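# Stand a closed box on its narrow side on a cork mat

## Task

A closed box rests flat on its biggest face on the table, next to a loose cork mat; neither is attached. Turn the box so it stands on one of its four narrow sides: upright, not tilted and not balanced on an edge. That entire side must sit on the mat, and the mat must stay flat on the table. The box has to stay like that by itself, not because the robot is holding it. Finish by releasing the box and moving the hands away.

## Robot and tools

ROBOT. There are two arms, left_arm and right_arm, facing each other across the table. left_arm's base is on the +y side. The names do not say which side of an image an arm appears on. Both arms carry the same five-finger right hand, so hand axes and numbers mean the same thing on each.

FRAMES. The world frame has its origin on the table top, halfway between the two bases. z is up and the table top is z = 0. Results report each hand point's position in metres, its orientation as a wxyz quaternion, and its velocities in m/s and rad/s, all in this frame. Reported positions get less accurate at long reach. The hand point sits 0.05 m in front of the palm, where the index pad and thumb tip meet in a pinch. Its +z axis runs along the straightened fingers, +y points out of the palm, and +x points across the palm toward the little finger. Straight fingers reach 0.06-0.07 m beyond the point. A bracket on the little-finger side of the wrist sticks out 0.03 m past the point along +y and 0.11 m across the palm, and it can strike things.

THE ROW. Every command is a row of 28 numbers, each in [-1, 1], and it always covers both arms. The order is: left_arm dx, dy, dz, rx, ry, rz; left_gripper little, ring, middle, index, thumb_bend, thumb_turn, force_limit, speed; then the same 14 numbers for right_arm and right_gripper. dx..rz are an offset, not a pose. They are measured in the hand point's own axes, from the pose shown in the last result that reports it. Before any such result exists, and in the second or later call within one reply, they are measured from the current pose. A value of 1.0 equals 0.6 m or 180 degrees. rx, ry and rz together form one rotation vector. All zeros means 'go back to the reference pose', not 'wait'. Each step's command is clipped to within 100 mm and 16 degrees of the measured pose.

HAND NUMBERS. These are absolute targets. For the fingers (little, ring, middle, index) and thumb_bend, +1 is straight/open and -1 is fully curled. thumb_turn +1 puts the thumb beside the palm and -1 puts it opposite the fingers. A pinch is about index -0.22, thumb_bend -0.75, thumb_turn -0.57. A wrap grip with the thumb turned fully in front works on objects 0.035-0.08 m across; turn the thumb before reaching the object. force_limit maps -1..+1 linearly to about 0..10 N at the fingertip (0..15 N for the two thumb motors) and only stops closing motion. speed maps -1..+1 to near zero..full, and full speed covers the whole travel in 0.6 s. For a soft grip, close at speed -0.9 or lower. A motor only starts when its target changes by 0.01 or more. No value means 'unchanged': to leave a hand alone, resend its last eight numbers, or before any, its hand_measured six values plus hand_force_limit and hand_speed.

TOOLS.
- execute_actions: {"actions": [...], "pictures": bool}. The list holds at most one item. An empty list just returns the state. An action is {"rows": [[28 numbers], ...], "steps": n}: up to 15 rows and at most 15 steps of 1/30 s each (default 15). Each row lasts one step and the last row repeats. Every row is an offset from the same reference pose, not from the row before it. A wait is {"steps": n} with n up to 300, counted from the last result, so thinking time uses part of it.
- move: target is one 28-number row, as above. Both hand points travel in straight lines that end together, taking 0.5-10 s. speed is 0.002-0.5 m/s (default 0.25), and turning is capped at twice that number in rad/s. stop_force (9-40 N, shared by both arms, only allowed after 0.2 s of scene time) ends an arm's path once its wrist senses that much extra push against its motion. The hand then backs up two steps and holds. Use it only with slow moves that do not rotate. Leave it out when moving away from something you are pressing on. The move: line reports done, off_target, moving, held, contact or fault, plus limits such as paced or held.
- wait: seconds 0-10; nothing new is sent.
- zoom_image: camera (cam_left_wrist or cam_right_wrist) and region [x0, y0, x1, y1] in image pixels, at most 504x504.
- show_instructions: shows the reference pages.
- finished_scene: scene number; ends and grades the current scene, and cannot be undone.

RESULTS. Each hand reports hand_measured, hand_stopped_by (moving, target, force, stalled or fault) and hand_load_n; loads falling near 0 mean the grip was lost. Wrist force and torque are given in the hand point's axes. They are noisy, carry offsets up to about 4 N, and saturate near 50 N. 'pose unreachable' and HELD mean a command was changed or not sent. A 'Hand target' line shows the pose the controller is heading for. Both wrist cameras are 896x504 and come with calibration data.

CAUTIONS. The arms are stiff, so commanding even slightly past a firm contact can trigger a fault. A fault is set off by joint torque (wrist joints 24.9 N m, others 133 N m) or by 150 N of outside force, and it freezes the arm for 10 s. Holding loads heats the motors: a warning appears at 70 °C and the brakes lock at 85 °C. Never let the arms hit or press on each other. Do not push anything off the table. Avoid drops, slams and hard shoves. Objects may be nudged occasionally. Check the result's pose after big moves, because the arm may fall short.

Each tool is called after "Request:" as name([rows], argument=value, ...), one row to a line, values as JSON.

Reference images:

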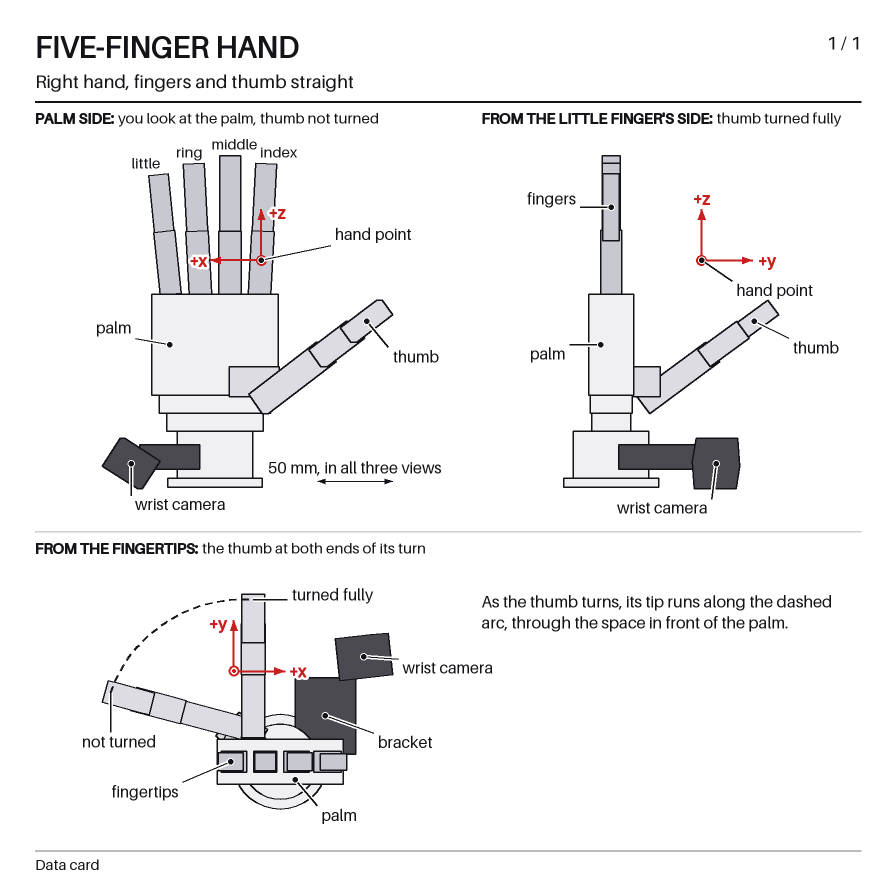

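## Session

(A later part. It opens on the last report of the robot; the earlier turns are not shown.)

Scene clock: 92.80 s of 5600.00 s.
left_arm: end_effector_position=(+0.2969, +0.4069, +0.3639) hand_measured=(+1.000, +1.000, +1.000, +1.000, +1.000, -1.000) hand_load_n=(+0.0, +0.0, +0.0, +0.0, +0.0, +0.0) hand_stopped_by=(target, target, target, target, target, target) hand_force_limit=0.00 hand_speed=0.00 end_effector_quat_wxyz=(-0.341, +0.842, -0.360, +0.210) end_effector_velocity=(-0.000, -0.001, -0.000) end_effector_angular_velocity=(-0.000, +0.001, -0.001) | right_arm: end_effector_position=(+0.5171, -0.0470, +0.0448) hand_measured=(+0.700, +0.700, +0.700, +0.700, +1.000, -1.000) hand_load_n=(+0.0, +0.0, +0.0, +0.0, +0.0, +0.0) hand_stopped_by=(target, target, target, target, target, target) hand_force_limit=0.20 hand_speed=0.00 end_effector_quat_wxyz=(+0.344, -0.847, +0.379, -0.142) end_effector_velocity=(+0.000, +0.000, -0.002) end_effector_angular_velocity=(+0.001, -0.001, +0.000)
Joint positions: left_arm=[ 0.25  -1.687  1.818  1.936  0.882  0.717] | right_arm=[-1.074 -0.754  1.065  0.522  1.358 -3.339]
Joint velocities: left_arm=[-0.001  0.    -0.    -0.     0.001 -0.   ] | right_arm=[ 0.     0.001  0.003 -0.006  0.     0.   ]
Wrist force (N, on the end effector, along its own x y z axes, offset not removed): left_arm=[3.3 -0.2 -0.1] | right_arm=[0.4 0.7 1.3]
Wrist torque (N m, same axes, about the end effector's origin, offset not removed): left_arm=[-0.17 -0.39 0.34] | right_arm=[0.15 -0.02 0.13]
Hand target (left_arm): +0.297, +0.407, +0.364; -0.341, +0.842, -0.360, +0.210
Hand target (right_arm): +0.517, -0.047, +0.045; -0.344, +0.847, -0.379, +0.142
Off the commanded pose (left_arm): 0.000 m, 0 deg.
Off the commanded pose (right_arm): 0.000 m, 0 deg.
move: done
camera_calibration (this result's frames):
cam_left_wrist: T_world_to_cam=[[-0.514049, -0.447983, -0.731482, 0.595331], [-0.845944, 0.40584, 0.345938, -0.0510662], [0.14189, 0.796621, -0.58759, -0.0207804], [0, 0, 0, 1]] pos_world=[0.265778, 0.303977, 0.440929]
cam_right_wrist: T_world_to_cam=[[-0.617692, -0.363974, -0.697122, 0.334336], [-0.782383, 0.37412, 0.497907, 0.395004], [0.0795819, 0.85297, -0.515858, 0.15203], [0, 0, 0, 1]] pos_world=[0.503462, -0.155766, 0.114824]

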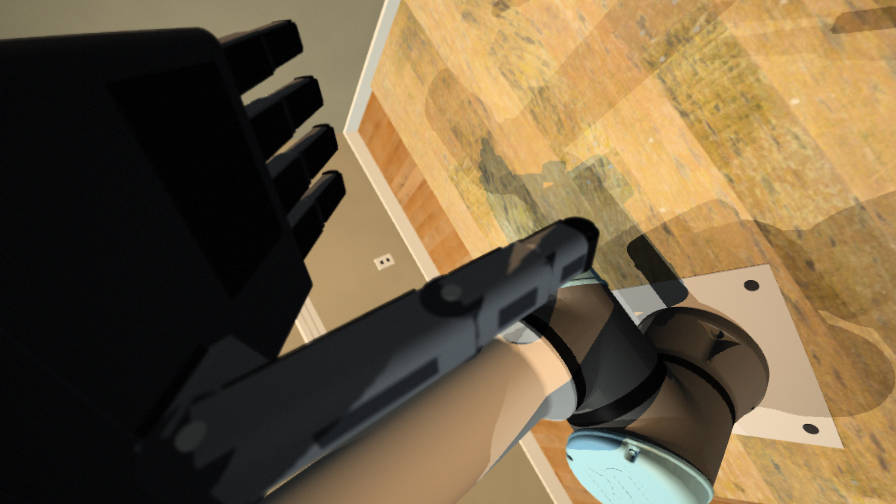

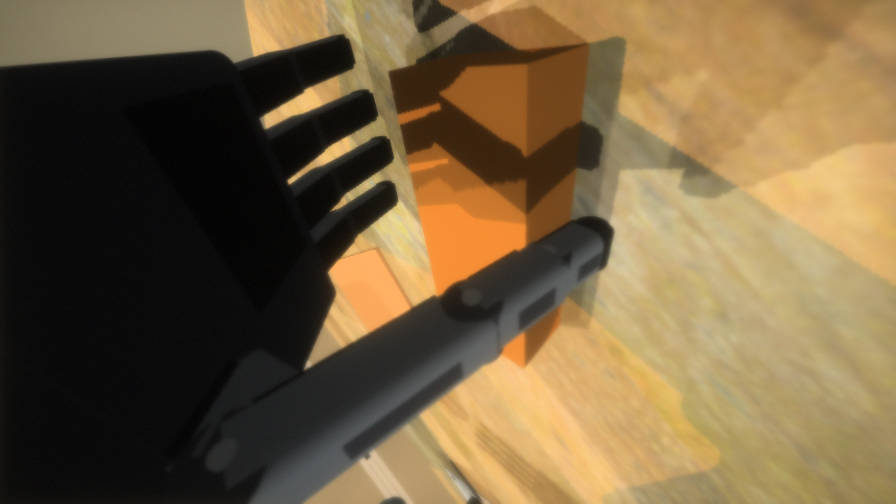

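Request:
move(target=[0,0,0,0,0,0,1,1,1,1,1,-1,0,0, 0,0.02,0.02,0,0,0,0.7,0.7,0.7,0.7,1,-1,0.2,0], speed=0.006, stop_force=9)

Request:
move(target=[0,0,0,0,0,0,1,1,1,1,1,-1,0,0, 0,0,0,0,0,0,0.2,-0.7,-0.7,-0.7,-0.6,-1,0.6,-0.6])

Scene clock: 97.57 s of 5600.00 s.
left_arm: end_effector_position=(+0.2969, +0.4069, +0.3639) hand_measured=(+1.000, +1.000, +1.000, +1.000, +1.000, -1.000) hand_load_n=(+0.0, +0.0, +0.0, +0.0, +0.0, +0.0) hand_stopped_by=(target, target, target, target, target, target) hand_force_limit=0.00 hand_speed=0.00 end_effector_quat_wxyz=(-0.341, +0.842, -0.360, +0.210) end_effector_velocity=(+0.000, +0.001, +0.000) end_effector_angular_velocity=(+0.001, -0.000, +0.002) | right_arm: end_effector_position=(+0.5166, -0.0470, +0.0280) hand_measured=(+0.700, +0.700, +0.700, +0.700, +1.000, -1.000) hand_load_n=(+0.0, +0.0, +0.0, +0.0, +0.0, +0.0) hand_stopped_by=(target, target, target, target, target, target) hand_force_limit=0.20 hand_speed=0.00 end_effector_quat_wxyz=(+0.344, -0.847, +0.379, -0.142) end_effector_velocity=(+0.000, +0.000, -0.002) end_effector_angular_velocity=(+0.000, -0.000, +0.000)
Joint positions: left_arm=[ 0.25  -1.687  1.818  1.936  0.882  0.717] | right_arm=[-1.074 -0.741  1.085  0.488  1.359 -3.339]
Joint velocities: left_arm=[ 0.002 -0.     0.001  0.001 -0.001 -0.   ] | right_arm=[ 0.     0.002  0.001 -0.003  0.     0.   ]
Wrist force (N, on the end effector, along its own x y z axes, offset not removed): left_arm=[2.3 -2.2 -0.2] | right_arm=[0.7 0.9 0.0]
Wrist torque (N m, same axes, about the end effector's origin, offset not removed): left_arm=[-0.32 -0.51 0.20] | right_arm=[0.19 0.09 0.10]
Hand target (left_arm): +0.297, +0.407, +0.364; -0.341, +0.842, -0.360, +0.210
Hand target (right_arm): +0.517, -0.047, +0.028; -0.344, +0.847, -0.379, +0.142
Off the commanded pose (left_arm): 0.000 m, 0 deg.
Off the commanded pose (right_arm): 0.000 m, 0 deg.
move: done
camera_calibration (this result's frames):
cam_left_wrist: T_world_to_cam=[[-0.514049, -0.447983, -0.731482, 0.595331], [-0.845944, 0.40584, 0.345938, -0.0510664], [0.14189, 0.796621, -0.58759, -0.0207806], [0, 0, 0, 1]] pos_world=[0.265778, 0.303977, 0.440929]
cam_right_wrist: T_world_to_cam=[[-0.617696, -0.36398, -0.697116, 0.322323], [-0.78238, 0.374122, 0.49791, 0.402962], [0.0795769, 0.852967, -0.515864, 0.143391], [0, 0, 0, 1]] pos_world=[0.502956, -0.155745, 0.0980277]

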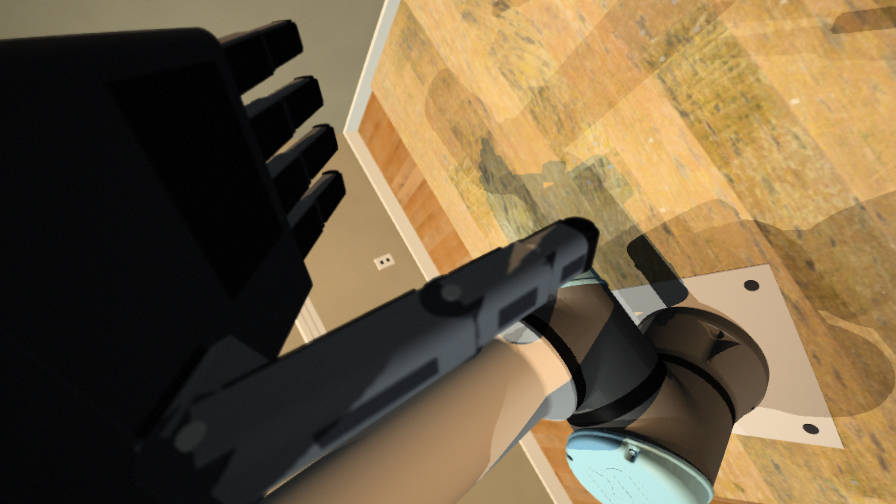

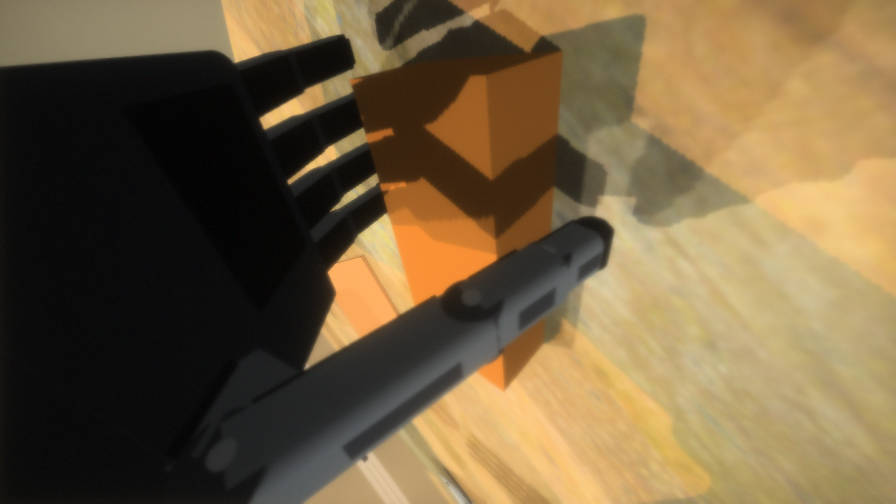

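Scene clock: 98.70 s of 5600.00 s.
left_arm: end_effector_position=(+0.2969, +0.4069, +0.3639) hand_measured=(+1.000, +1.000, +1.000, +1.000, +1.000, -1.000) hand_load_n=(+0.0, +0.0, +0.0, +0.0, +0.0, +0.0) hand_stopped_by=(target, target, target, target, target, target) hand_force_limit=0.00 hand_speed=0.00 end_effector_quat_wxyz=(-0.341, +0.842, -0.360, +0.210) end_effector_velocity=(-0.000, +0.000, -0.000) end_effector_angular_velocity=(+0.001, +0.001, +0.001) | right_arm: end_effector_position=(+0.5166, -0.0470, +0.0280) hand_measured=(+0.200, +0.150, +0.530, +0.158, +0.672, -1.000) hand_load_n=(+0.0, +9.5, +9.5, +10.0, +13.5, +2.0) hand_stopped_by=(target, force, force, force, force, target) hand_force_limit=0.60 hand_speed=-0.60 end_effector_quat_wxyz=(+0.344, -0.847, +0.379, -0.142) end_effector_velocity=(-0.000, -0.000, -0.000) end_effector_angular_velocity=(-0.001, -0.000, -0.001)
Joint positions: left_arm=[ 0.25  -1.687  1.818  1.936  0.882  0.717] | right_arm=[-1.074 -0.741  1.085  0.488  1.359 -3.339]
Joint velocities: left_arm=[ 0.     0.     0.001 -0.     0.001  0.   ] | right_arm=[ 0.     0.     0.    -0.     0.001 -0.   ]
Wrist force (N, on the end effector, along its own x y z axes, offset not removed): left_arm=[-0.4 0.7 -0.5] | right_arm=[-1.3 -13.0 -7.3]
Wrist torque (N m, same axes, about the end effector's origin, offset not removed): left_arm=[0.17 0.09 0.21] | right_arm=[1.23 0.39 -0.31]
Hand target (left_arm): +0.297, +0.407, +0.364; -0.341, +0.842, -0.360, +0.210
Hand target (right_arm): +0.517, -0.047, +0.028; -0.344, +0.847, -0.379, +0.142
Off the commanded pose (left_arm): 0.000 m, 0 deg.
Off the commanded pose (right_arm): 0.000 m, 0 deg.
move: done
camera_calibration (this result's frames):
cam_left_wrist: T_world_to_cam=[[-0.514049, -0.447983, -0.731482, 0.595331], [-0.845944, 0.40584, 0.345938, -0.0510662], [0.14189, 0.796621, -0.58759, -0.0207806], [0, 0, 0, 1]] pos_world=[0.265778, 0.303977, 0.440929]
cam_right_wrist: T_world_to_cam=[[-0.6177, -0.363973, -0.697116, 0.322326], [-0.782377, 0.374122, 0.497915, 0.402956], [0.0795786, 0.852969, -0.515859, 0.143388], [0, 0, 0, 1]] pos_world=[0.502954, -0.155742, 0.0980287]

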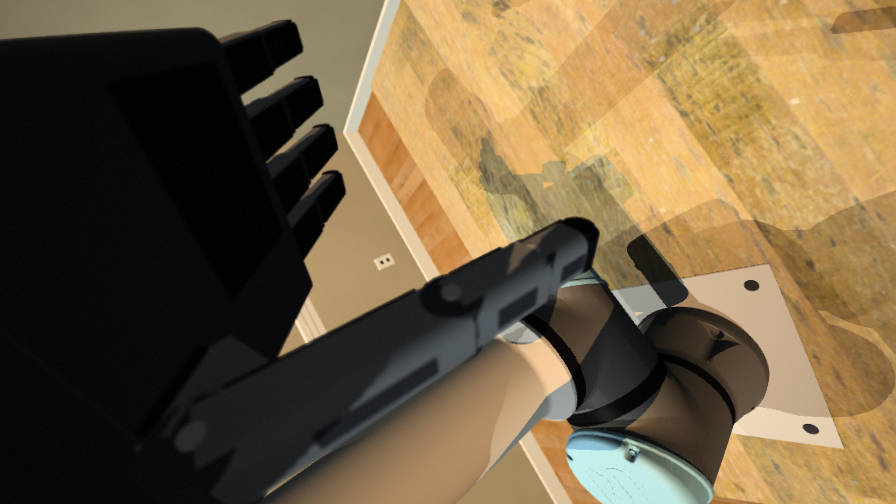

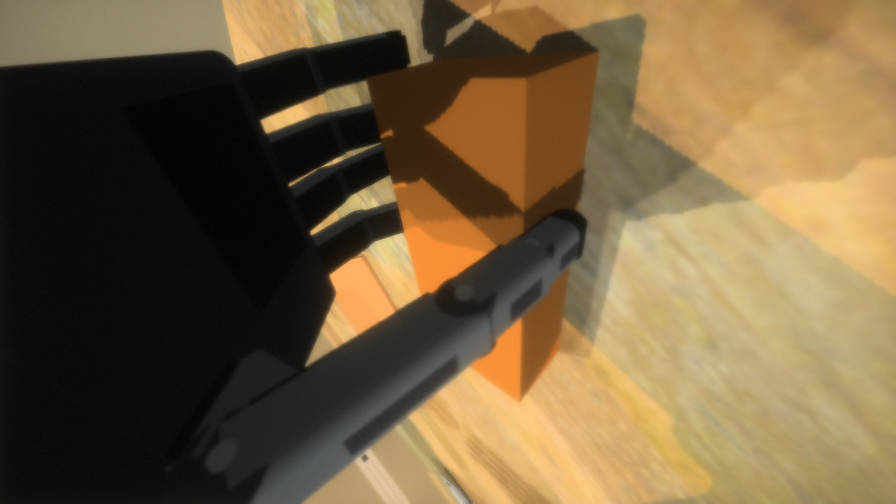

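Request:
move(target=[0,0,0,0,0,0,1,1,1,1,1,-1,0,0, 0,-0.19,-0.19,0,0,0,0.2,-0.7,-0.7,-0.7,-0.6,-1,0.6,-0.6], speed=0.1)

Request:
move(target=[0,0,0,0,0,0,1,1,1,1,1,-1,0,0, 0,0,-0.1,0,0.354,-0.354,0.2,-0.7,-0.7,-0.7,-0.6,-1,0.6,-0.6], speed=0.2)

Scene clock: 104.30 s of 5600.00 s.
left_arm: end_effector_position=(+0.2969, +0.4069, +0.3639) hand_measured=(+1.000, +1.000, +1.000, +1.000, +1.000, -1.000) hand_load_n=(+0.0, +0.0, +0.0, +0.0, +0.0, +0.0) hand_stopped_by=(target, target, target, target, target, target) hand_force_limit=0.00 hand_speed=0.00 end_effector_quat_wxyz=(-0.341, +0.842, -0.360, +0.210) end_effector_velocity=(+0.000, -0.000, -0.000) end_effector_angular_velocity=(-0.000, -0.000, +0.000) | right_arm: end_effector_position=(+0.5214, -0.0472, +0.1889) hand_measured=(+0.200, +0.150, +0.530, +0.158, +0.672, -1.000) hand_load_n=(+0.0, +9.5, +0.0, +10.0, +13.5, +2.5) hand_stopped_by=(target, force, force, force, force, target) hand_force_limit=0.60 hand_speed=-0.60 end_effector_quat_wxyz=(+0.344, -0.847, +0.379, -0.142) end_effector_velocity=(+0.001, +0.001, +0.003) end_effector_angular_velocity=(-0.000, -0.000, +0.000)
Joint positions: left_arm=[ 0.25  -1.687  1.818  1.936  0.882  0.717] | right_arm=[-1.078 -0.805  0.783  0.855  1.356 -3.341]
Joint velocities: left_arm=[ 0.  0. -0. -0. -0. -0.] | right_arm=[ 0.     0.003 -0.013  0.01   0.    -0.   ]
Wrist force (N, on the end effector, along its own x y z axes, offset not removed): left_arm=[0.5 -2.1 -1.8] | right_arm=[-0.4 -1.5 -1.1]
Wrist torque (N m, same axes, about the end effector's origin, offset not removed): left_arm=[-0.09 -0.14 0.15] | right_arm=[-0.16 0.18 0.06]
Hand target (left_arm): +0.297, +0.407, +0.364; -0.341, +0.842, -0.360, +0.210
Hand target (right_arm): +0.521, -0.047, +0.189; -0.344, +0.847, -0.379, +0.142
Off the commanded pose (left_arm): 0.000 m, 0 deg.
Off the commanded pose (right_arm): 0.000 m, 0 deg.
After step 90, 0.50 s passed at rest.
move: done
camera_calibration (this result's frames):
cam_left_wrist: T_world_to_cam=[[-0.514049, -0.447983, -0.731482, 0.595331], [-0.845944, 0.40584, 0.345938, -0.0510662], [0.14189, 0.796621, -0.58759, -0.0207804], [0, 0, 0, 1]] pos_world=[0.265778, 0.303977, 0.440929]
cam_right_wrist: T_world_to_cam=[[-0.617605, -0.363856, -0.697261, 0.437362], [-0.782444, 0.374046, 0.497866, 0.326758], [0.0796562, 0.853053, -0.515709, 0.226078], [0, 0, 0, 1]] pos_world=[0.507779, -0.155942, 0.258864]

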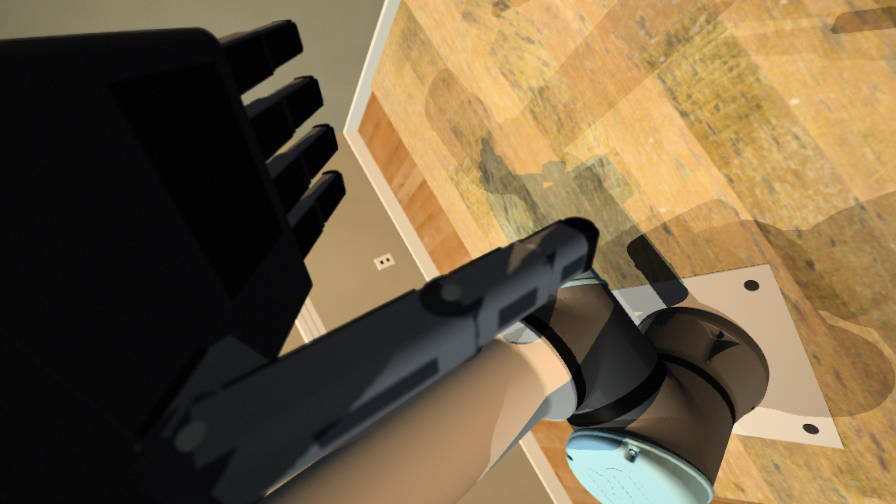

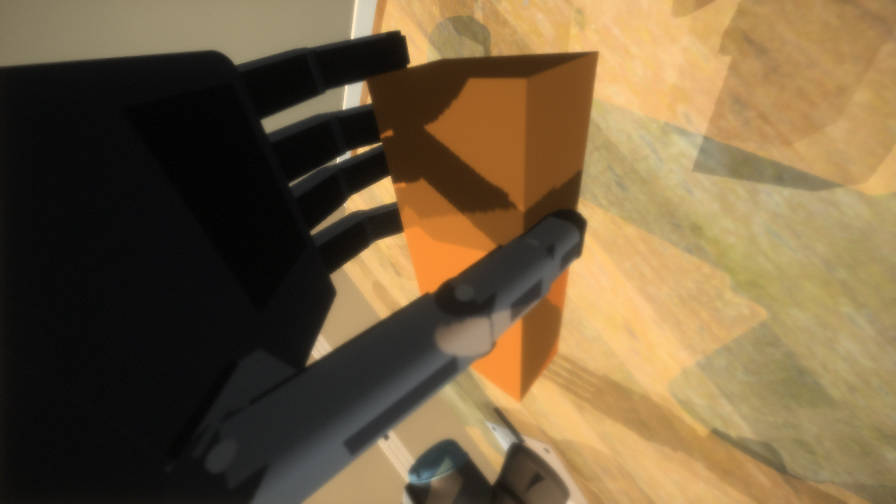

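Scene clock: 108.53 s of 5600.00 s.
left_arm: end_effector_position=(+0.2969, +0.4069, +0.3639) hand_measured=(+1.000, +1.000, +1.000, +1.000, +1.000, -1.000) hand_load_n=(+0.0, +0.0, +0.0, +0.0, +0.0, +0.0) hand_stopped_by=(target, target, target, target, target, target) hand_force_limit=0.00 hand_speed=0.00 end_effector_quat_wxyz=(-0.341, +0.842, -0.360, +0.210) end_effector_velocity=(+0.000, +0.001, +0.000) end_effector_angular_velocity=(+0.002, -0.000, +0.001) | right_arm: end_effector_position=(+0.4932, -0.0737, +0.2283) hand_measured=(+0.200, +0.150, +0.530, +0.158, +0.672, -1.000) hand_load_n=(+0.0, +9.0, +0.0, +10.0, +13.5, +2.5) hand_stopped_by=(target, force, force, force, force, target) hand_force_limit=0.60 hand_speed=-0.60 end_effector_quat_wxyz=(+0.015, -0.754, +0.057, -0.654) end_effector_velocity=(+0.000, -0.000, -0.002) end_effector_angular_velocity=(-0.002, +0.002, +0.002)
Joint positions: left_arm=[ 0.25  -1.687  1.818  1.936  0.882  0.717] | right_arm=[-0.677 -0.943  1.225 -0.053  2.457 -4.435]
Joint velocities: left_arm=[ 0.002 -0.    -0.     0.002 -0.     0.   ] | right_arm=[-0.     0.001  0.001  0.    -0.002 -0.   ]
Wrist force (N, on the end effector, along its own x y z axes, offset not removed): left_arm=[2.3 -3.4 -2.9] | right_arm=[-2.8 0.8 -1.2]
Wrist torque (N m, same axes, about the end effector's origin, offset not removed): left_arm=[-0.41 -0.35 0.19] | right_arm=[0.23 0.48 -0.12]
Hand target (left_arm): +0.297, +0.407, +0.364; -0.341, +0.842, -0.360, +0.210
Hand target (right_arm): +0.493, -0.074, +0.228; -0.015, +0.754, -0.057, +0.654
Off the commanded pose (left_arm): 0.000 m, 0 deg.
Off the commanded pose (right_arm): 0.005 m, 9 deg.
move: held (right_arm); limits=held; held on 13 of 127 steps (right_arm), including the last (right_arm)
pose unreachable (right arm): on one or more control steps of this call this arm could not follow its commanded pose, so it was not sent that pose on those steps. On the call's last step it was still not sent that pose. It may still have moved: this result reports where it is.
cause: the commanded pose would bring two parts of the arm too close to each other (joints 4 (wrist 1) to 6 (wrist 3) lie between them).
camera_calibration (this result's frames):
cam_left_wrist: T_world_to_cam=[[-0.514049, -0.447983, -0.731482, 0.595331], [-0.845944, 0.40584, 0.345938, -0.0510662], [0.14189, 0.796621, -0.58759, -0.0207804], [0, 0, 0, 1]] pos_world=[0.265778, 0.303977, 0.440929]
cam_right_wrist: T_world_to_cam=[[-0.0623307, -0.971427, -0.229008, 0.0122302], [-0.673006, 0.210348, -0.709096, 0.504449], [0.737006, 0.109925, -0.666887, -0.0731562], [0, 0, 0, 1]] pos_world=[0.394176, -0.0861873, 0.311717]

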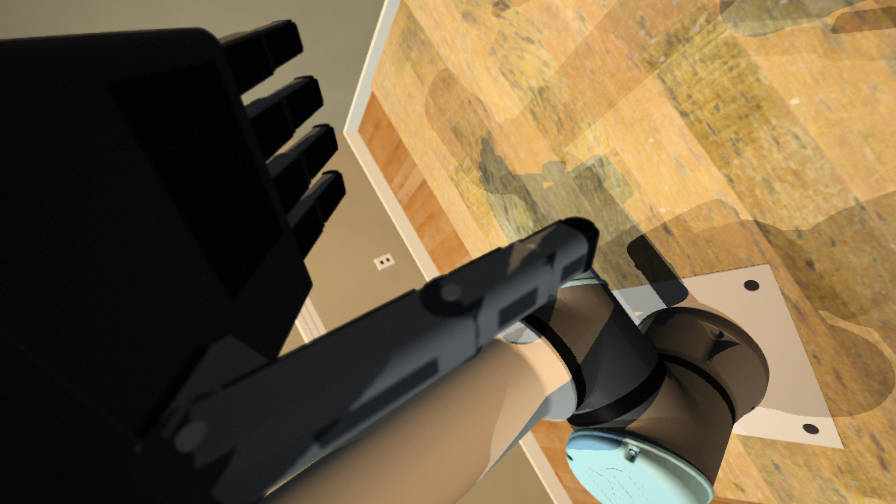

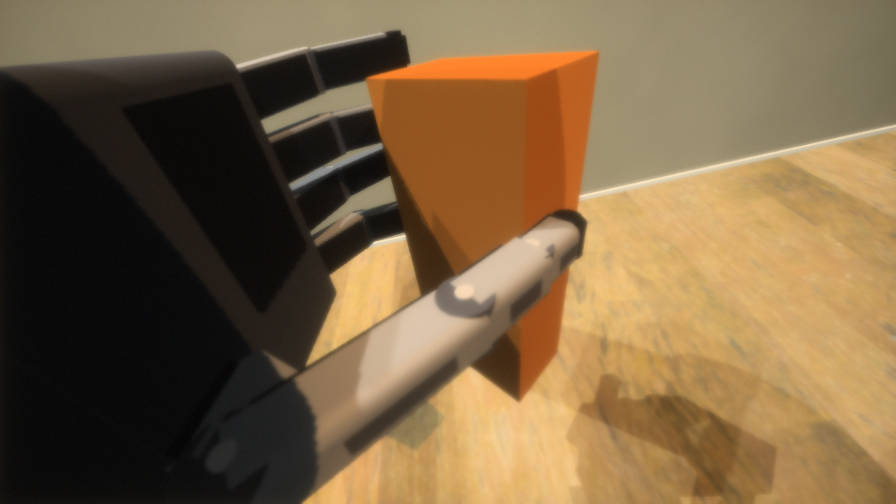

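Request:
move(target=[0,0,0,0,0,0,1,1,1,1,1,-1,0,0, -0.17,-0.35,0.01,0.333,0.046,-0.031,0.2,-0.7,-0.7,-0.7,-0.6,-1,0.6,-0.6], speed=0.15)

Scene clock: 117.57 s of 5600.00 s.
left_arm: end_effector_position=(+0.2969, +0.4069, +0.3639) hand_measured=(+1.000, +1.000, +1.000, +1.000, +1.000, -1.000) hand_load_n=(+0.0, +0.0, +0.0, +0.0, +0.0, +0.0) hand_stopped_by=(target, target, target, target, target, target) hand_force_limit=0.00 hand_speed=0.00 end_effector_quat_wxyz=(-0.341, +0.842, -0.360, +0.210) end_effector_velocity=(-0.000, +0.000, -0.000) end_effector_angular_velocity=(-0.000, +0.001, +0.001) | right_arm: end_effector_position=(+0.4990, +0.1454, +0.1477) hand_measured=(+0.200, +0.150, +0.530, +0.158, +0.672, -1.000) hand_load_n=(+0.0, +9.0, +0.0, +10.0, +14.0, +2.5) hand_stopped_by=(target, force, force, force, force, target) hand_force_limit=0.60 hand_speed=-0.60 end_effector_quat_wxyz=(-0.355, +0.601, +0.311, +0.646) end_effector_velocity=(+0.002, +0.002, +0.001) end_effector_angular_velocity=(+0.003, -0.004, +0.010)
Joint positions: left_arm=[ 0.25  -1.687  1.818  1.936  0.882  0.717] | right_arm=[-0.772 -0.852  1.461 -0.697  1.343 -4.668]
Joint velocities: left_arm=[ 0.    -0.     0.    -0.     0.002 -0.   ] | right_arm=[-0.004  0.003 -0.006 -0.003 -0.014  0.001]
Wrist force (N, on the end effector, along its own x y z axes, offset not removed): left_arm=[0.6 -2.1 -0.5] | right_arm=[-2.6 -0.4 -1.6]
Wrist torque (N m, same axes, about the end effector's origin, offset not removed): left_arm=[-0.15 -0.29 0.11] | right_arm=[-0.03 0.36 -0.05]
Hand target (left_arm): +0.297, +0.407, +0.364; -0.341, +0.842, -0.360, +0.210
Hand target (right_arm): +0.499, +0.146, +0.148; -0.355, +0.600, +0.311, +0.646
Off the commanded pose (left_arm): 0.000 m, 0 deg.
Off the commanded pose (right_arm): 0.000 m, 0 deg.
After step 90, 0.17 s passed at rest.
move: done; limits=paced
camera_calibration (this result's frames):
cam_left_wrist: T_world_to_cam=[[-0.514049, -0.447983, -0.731482, 0.595331], [-0.845944, 0.40584, 0.345938, -0.0510663], [0.14189, 0.796621, -0.58759, -0.0207805], [0, 0, 0, 1]] pos_world=[0.265778, 0.303977, 0.440929]
cam_right_wrist: T_world_to_cam=[[0.839236, -0.521716, -0.153285, -0.319489], [-0.375988, -0.353108, -0.856708, 0.360643], [0.392832, 0.776613, -0.492499, -0.10623], [0, 0, 0, 1]] pos_world=[0.445455, 0.0431627, 0.207675]

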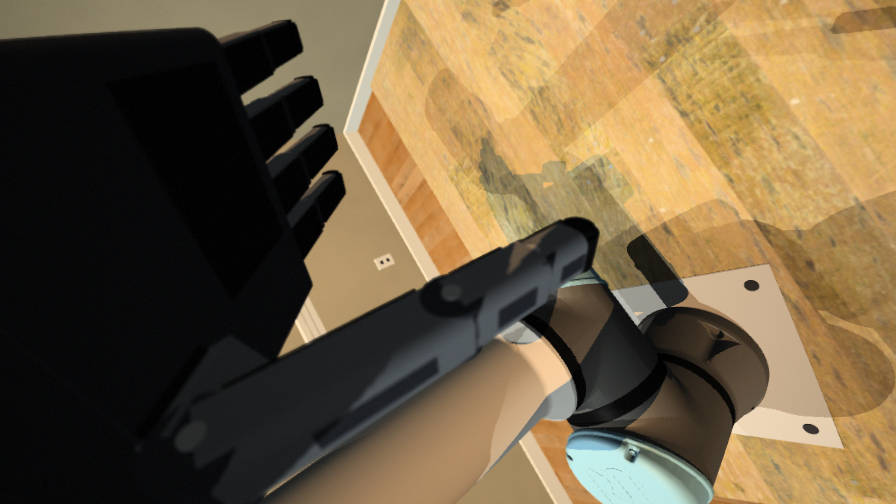

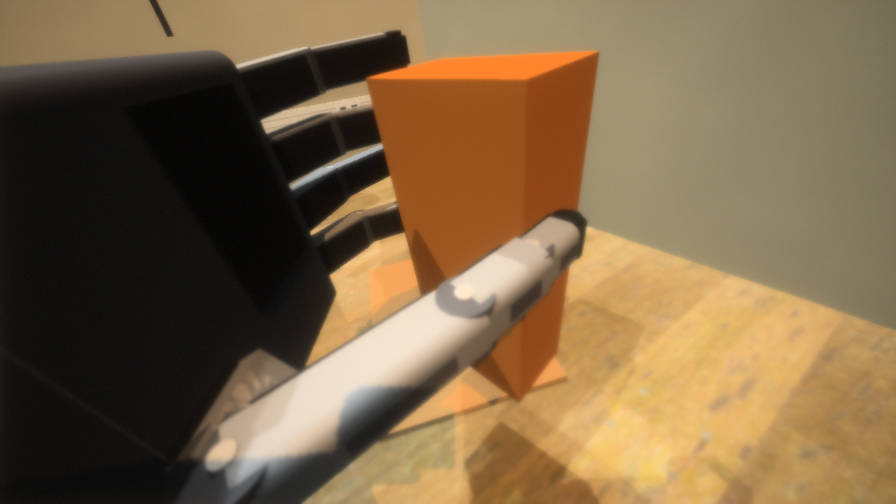

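Request:
move(target=[0,0,0,0,0,0,1,1,1,1,1,-1,0,0, -0.09,-0.04,0.18,0,-0.027,-0.008,0.2,-0.7,-0.7,-0.7,-0.6,-1,0.6,-0.6], speed=0.1)

Scene clock: 122.90 s of 5600.00 s.
left_arm: end_effector_position=(+0.2969, +0.4069, +0.3639) hand_measured=(+1.000, +1.000, +1.000, +1.000, +1.000, -1.000) hand_load_n=(+0.0, +0.0, +0.0, +0.0, +0.0, +0.0) hand_stopped_by=(target, target, target, target, target, target) hand_force_limit=0.00 hand_speed=0.00 end_effector_quat_wxyz=(-0.341, +0.842, -0.360, +0.210) end_effector_velocity=(-0.000, +0.000, +0.000) end_effector_angular_velocity=(+0.000, +0.000, -0.001) | right_arm: end_effector_position=(+0.5404, +0.2525, +0.1040) hand_measured=(+0.200, +0.150, +0.530, +0.158, +0.672, -1.000) hand_load_n=(+0.0, +9.0, +0.0, +10.0, +14.0, +2.5) hand_stopped_by=(target, force, force, force, force, target) hand_force_limit=0.60 hand_speed=-0.60 end_effector_quat_wxyz=(-0.333, +0.623, +0.333, +0.624) end_effector_velocity=(+0.002, +0.001, -0.001) end_effector_angular_velocity=(-0.004, +0.002, -0.002)
Joint positions: left_arm=[ 0.25  -1.687  1.818  1.936  0.882  0.717] | right_arm=[-0.702 -0.545  0.934 -0.39   1.412 -4.713]
Joint velocities: left_arm=[-0.001 -0.     0.     0.001 -0.    -0.   ] | right_arm=[-0.     0.007 -0.014  0.011  0.002 -0.001]
Wrist force (N, on the end effector, along its own x y z axes, offset not removed): left_arm=[2.0 -5.2 0.2] | right_arm=[-0.1 -2.8 -0.8]
Wrist torque (N m, same axes, about the end effector's origin, offset not removed): left_arm=[-0.85 -0.29 0.12] | right_arm=[-0.35 0.14 0.06]
Hand target (left_arm): +0.297, +0.407, +0.364; -0.341, +0.842, -0.360, +0.210
Hand target (right_arm): +0.541, +0.253, +0.104; -0.333, +0.623, +0.333, +0.624
Off the commanded pose (left_arm): 0.000 m, 0 deg.
Off the commanded pose (right_arm): 0.000 m, 0 deg.
After step 90, 0.53 s passed at rest.
move: done
camera_calibration (this result's frames):
cam_left_wrist: T_world_to_cam=[[-0.514049, -0.447983, -0.731482, 0.595331], [-0.845944, 0.40584, 0.345938, -0.0510662], [0.14189, 0.796621, -0.58759, -0.0207804], [0, 0, 0, 1]] pos_world=[0.265778, 0.303977, 0.440929]
cam_right_wrist: T_world_to_cam=[[0.835578, -0.533631, -0.130565, -0.302416], [-0.397705, -0.423608, -0.813872, 0.401686], [0.378998, 0.73198, -0.566185, -0.200767], [0, 0, 0, 1]] pos_world=[0.488535, 0.155736, 0.173764]

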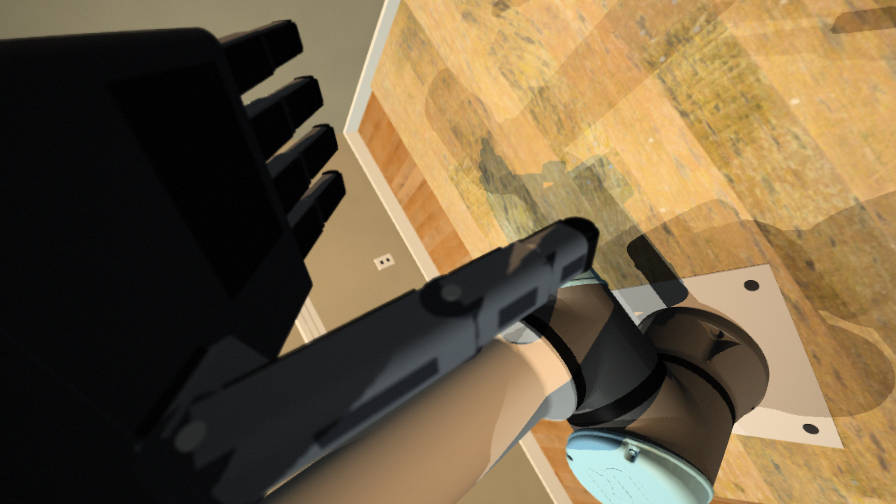

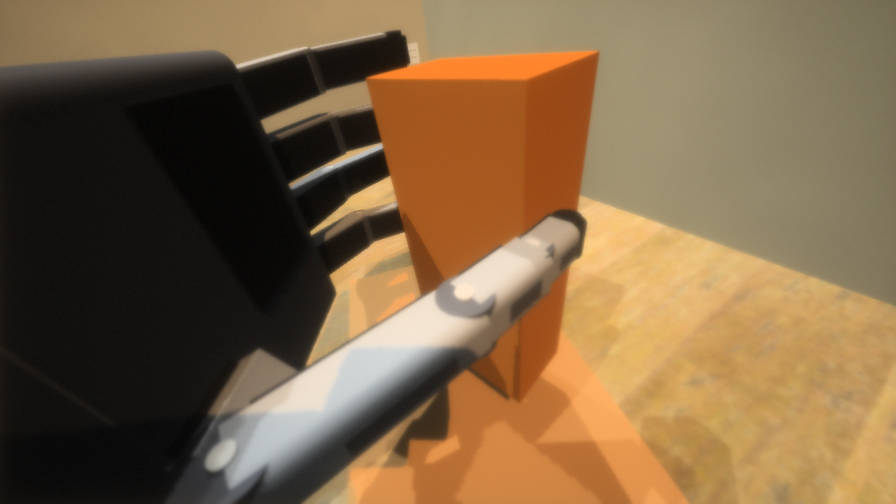

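Request:
move(target=[0,0,0,0,0,0,1,1,1,1,1,-1,0,0, 0,-0.025,0,0,0,0,0.2,-0.7,-0.7,-0.7,-0.6,-1,0.6,-0.6], speed=0.05)

Request:
move(target=[0,0,0,0,0,0,1,1,1,1,1,-1,0,0, -0.08,0,0,0,0,0,0.2,-0.7,-0.7,-0.7,-0.6,-1,0.6,-0.6], speed=0.006, stop_force=9)

Scene clock: 126.43 s of 5600.00 s.
left_arm: end_effector_position=(+0.2969, +0.4069, +0.3639) hand_measured=(+1.000, +1.000, +1.000, +1.000, +1.000, -1.000) hand_load_n=(+0.0, +0.0, +0.0, +0.0, +0.0, +0.0) hand_stopped_by=(target, target, target, target, target, target) hand_force_limit=0.00 hand_speed=0.00 end_effector_quat_wxyz=(-0.341, +0.842, -0.360, +0.210) end_effector_velocity=(-0.000, -0.000, -0.000) end_effector_angular_velocity=(-0.002, +0.001, +0.001) | right_arm: end_effector_position=(+0.5281, +0.2607, +0.1040) hand_measured=(+0.200, +0.150, +0.530, +0.158, +0.672, -1.000) hand_load_n=(+0.0, +9.0, +0.0, +10.0, +14.0, +2.5) hand_stopped_by=(target, force, force, force, force, target) hand_force_limit=0.60 hand_speed=-0.60 end_effector_quat_wxyz=(-0.333, +0.623, +0.333, +0.624) end_effector_velocity=(-0.001, +0.001, -0.000) end_effector_angular_velocity=(+0.000, -0.000, -0.000)
Joint positions: left_arm=[ 0.25  -1.687  1.818  1.936  0.882  0.717] | right_arm=[-0.682 -0.544  0.931 -0.389  1.432 -4.713]
Joint velocities: left_arm=[ 0.     0.    -0.001 -0.001  0.001  0.   ] | right_arm=[ 0.002 -0.     0.    -0.     0.003 -0.   ]
Wrist force (N, on the end effector, along its own x y z axes, offset not removed): left_arm=[-1.3 0.0 0.5] | right_arm=[0.6 -1.7 -2.2]
Wrist torque (N m, same axes, about the end effector's origin, offset not removed): left_arm=[0.08 0.01 0.13] | right_arm=[-0.09 0.04 0.12]
Hand target (left_arm): +0.297, +0.407, +0.364; -0.341, +0.842, -0.360, +0.210
Hand target (right_arm): +0.528, +0.261, +0.104; -0.333, +0.623, +0.333, +0.624
Off the commanded pose (left_arm): 0.000 m, 0 deg.
Off the commanded pose (right_arm): 0.000 m, 0 deg.
move: done
camera_calibration (this result's frames):
cam_left_wrist: T_world_to_cam=[[-0.514049, -0.447983, -0.731482, 0.595331], [-0.845944, 0.40584, 0.345938, -0.0510662], [0.14189, 0.796621, -0.58759, -0.0207805], [0, 0, 0, 1]] pos_world=[0.265778, 0.303977, 0.440929]
cam_right_wrist: T_world_to_cam=[[0.83559, -0.533626, -0.130509, -0.287796], [-0.397655, -0.423624, -0.813888, 0.400268], [0.379025, 0.731974, -0.566175, -0.202143], [0, 0, 0, 1]] pos_world=[0.476265, 0.163951, 0.173765]

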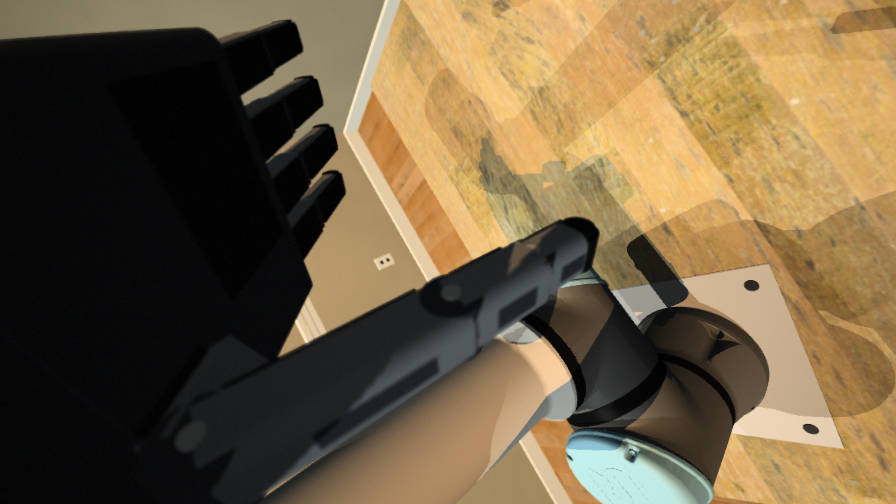

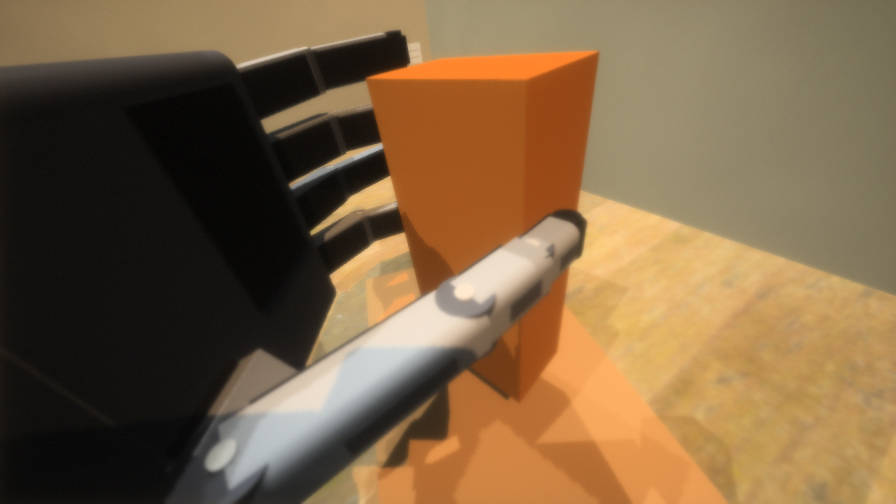

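Scene clock: 130.47 s of 5600.00 s.
left_arm: end_effector_position=(+0.2969, +0.4069, +0.3639) hand_measured=(+1.000, +1.000, +1.000, +1.000, +1.000, -1.000) hand_load_n=(+0.0, +0.0, +0.0, +0.0, +0.0, +0.0) hand_stopped_by=(target, target, target, target, target, target) hand_force_limit=0.00 hand_speed=0.00 end_effector_quat_wxyz=(-0.341, +0.842, -0.360, +0.210) end_effector_velocity=(+0.000, -0.000, +0.000) end_effector_angular_velocity=(+0.001, -0.001, -0.001) | right_arm: end_effector_position=(+0.5282, +0.2608, +0.0822) hand_measured=(+0.200, +0.150, +0.530, +0.158, +0.672, -1.000) hand_load_n=(+0.0, +11.5, +0.0, +10.5, +12.5, -1.5) hand_stopped_by=(target, force, force, force, force, target) hand_force_limit=0.60 hand_speed=-0.60 end_effector_quat_wxyz=(-0.333, +0.623, +0.333, +0.624) end_effector_velocity=(+0.001, -0.001, +0.002) end_effector_angular_velocity=(-0.001, +0.001, -0.001)
Joint positions: left_arm=[ 0.25  -1.687  1.818  1.936  0.882  0.717] | right_arm=[-0.682 -0.518  0.941 -0.424  1.432 -4.713]
Joint velocities: left_arm=[-0.001 -0.    -0.     0.001 -0.001 -0.   ] | right_arm=[-0.001 -0.003 -0.001  0.005 -0.    -0.   ]
Wrist force (N, on the end effector, along its own x y z axes, offset not removed): left_arm=[-0.6 -5.6 -0.5] | right_arm=[13.0 -2.8 4.7]
Wrist torque (N m, same axes, about the end effector's origin, offset not removed): left_arm=[-0.78 0.03 0.08] | right_arm=[-0.16 -0.08 0.10]
Hand target (left_arm): +0.297, +0.407, +0.364; -0.341, +0.842, -0.360, +0.210
Hand target (right_arm): +0.528, +0.261, +0.083; -0.333, +0.623, +0.333, +0.624
Off the commanded pose (left_arm): 0.000 m, 0 deg.
Off the commanded pose (right_arm): 0.026 m, 0 deg.
move: contact (right_arm)
camera_calibration (this result's frames):
cam_left_wrist: T_world_to_cam=[[-0.514049, -0.447983, -0.731482, 0.595331], [-0.845944, 0.40584, 0.345938, -0.0510661], [0.14189, 0.796621, -0.58759, -0.0207805], [0, 0, 0, 1]] pos_world=[0.265778, 0.303977, 0.440929]
cam_right_wrist: T_world_to_cam=[[0.83565, -0.533555, -0.130417, -0.2907], [-0.397426, -0.42346, -0.814085, 0.382439], [0.379133, 0.732121, -0.565913, -0.214679], [0, 0, 0, 1]] pos_world=[0.476306, 0.164015, 0.151937]

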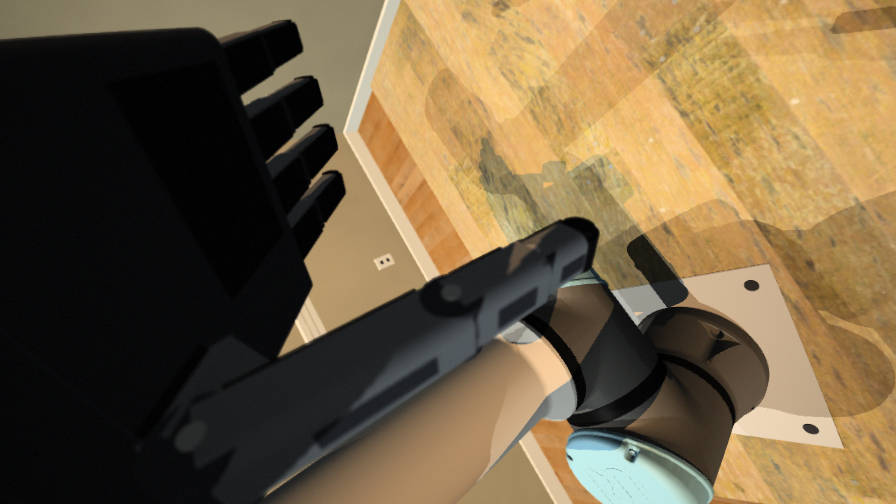

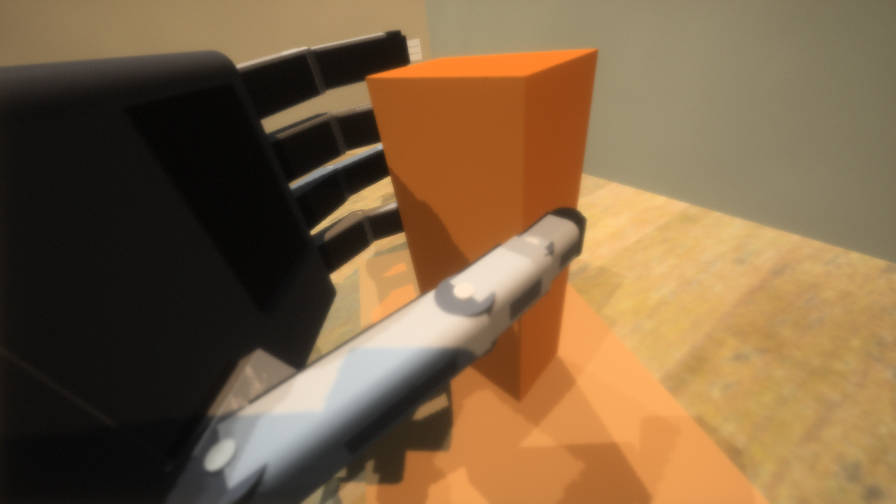

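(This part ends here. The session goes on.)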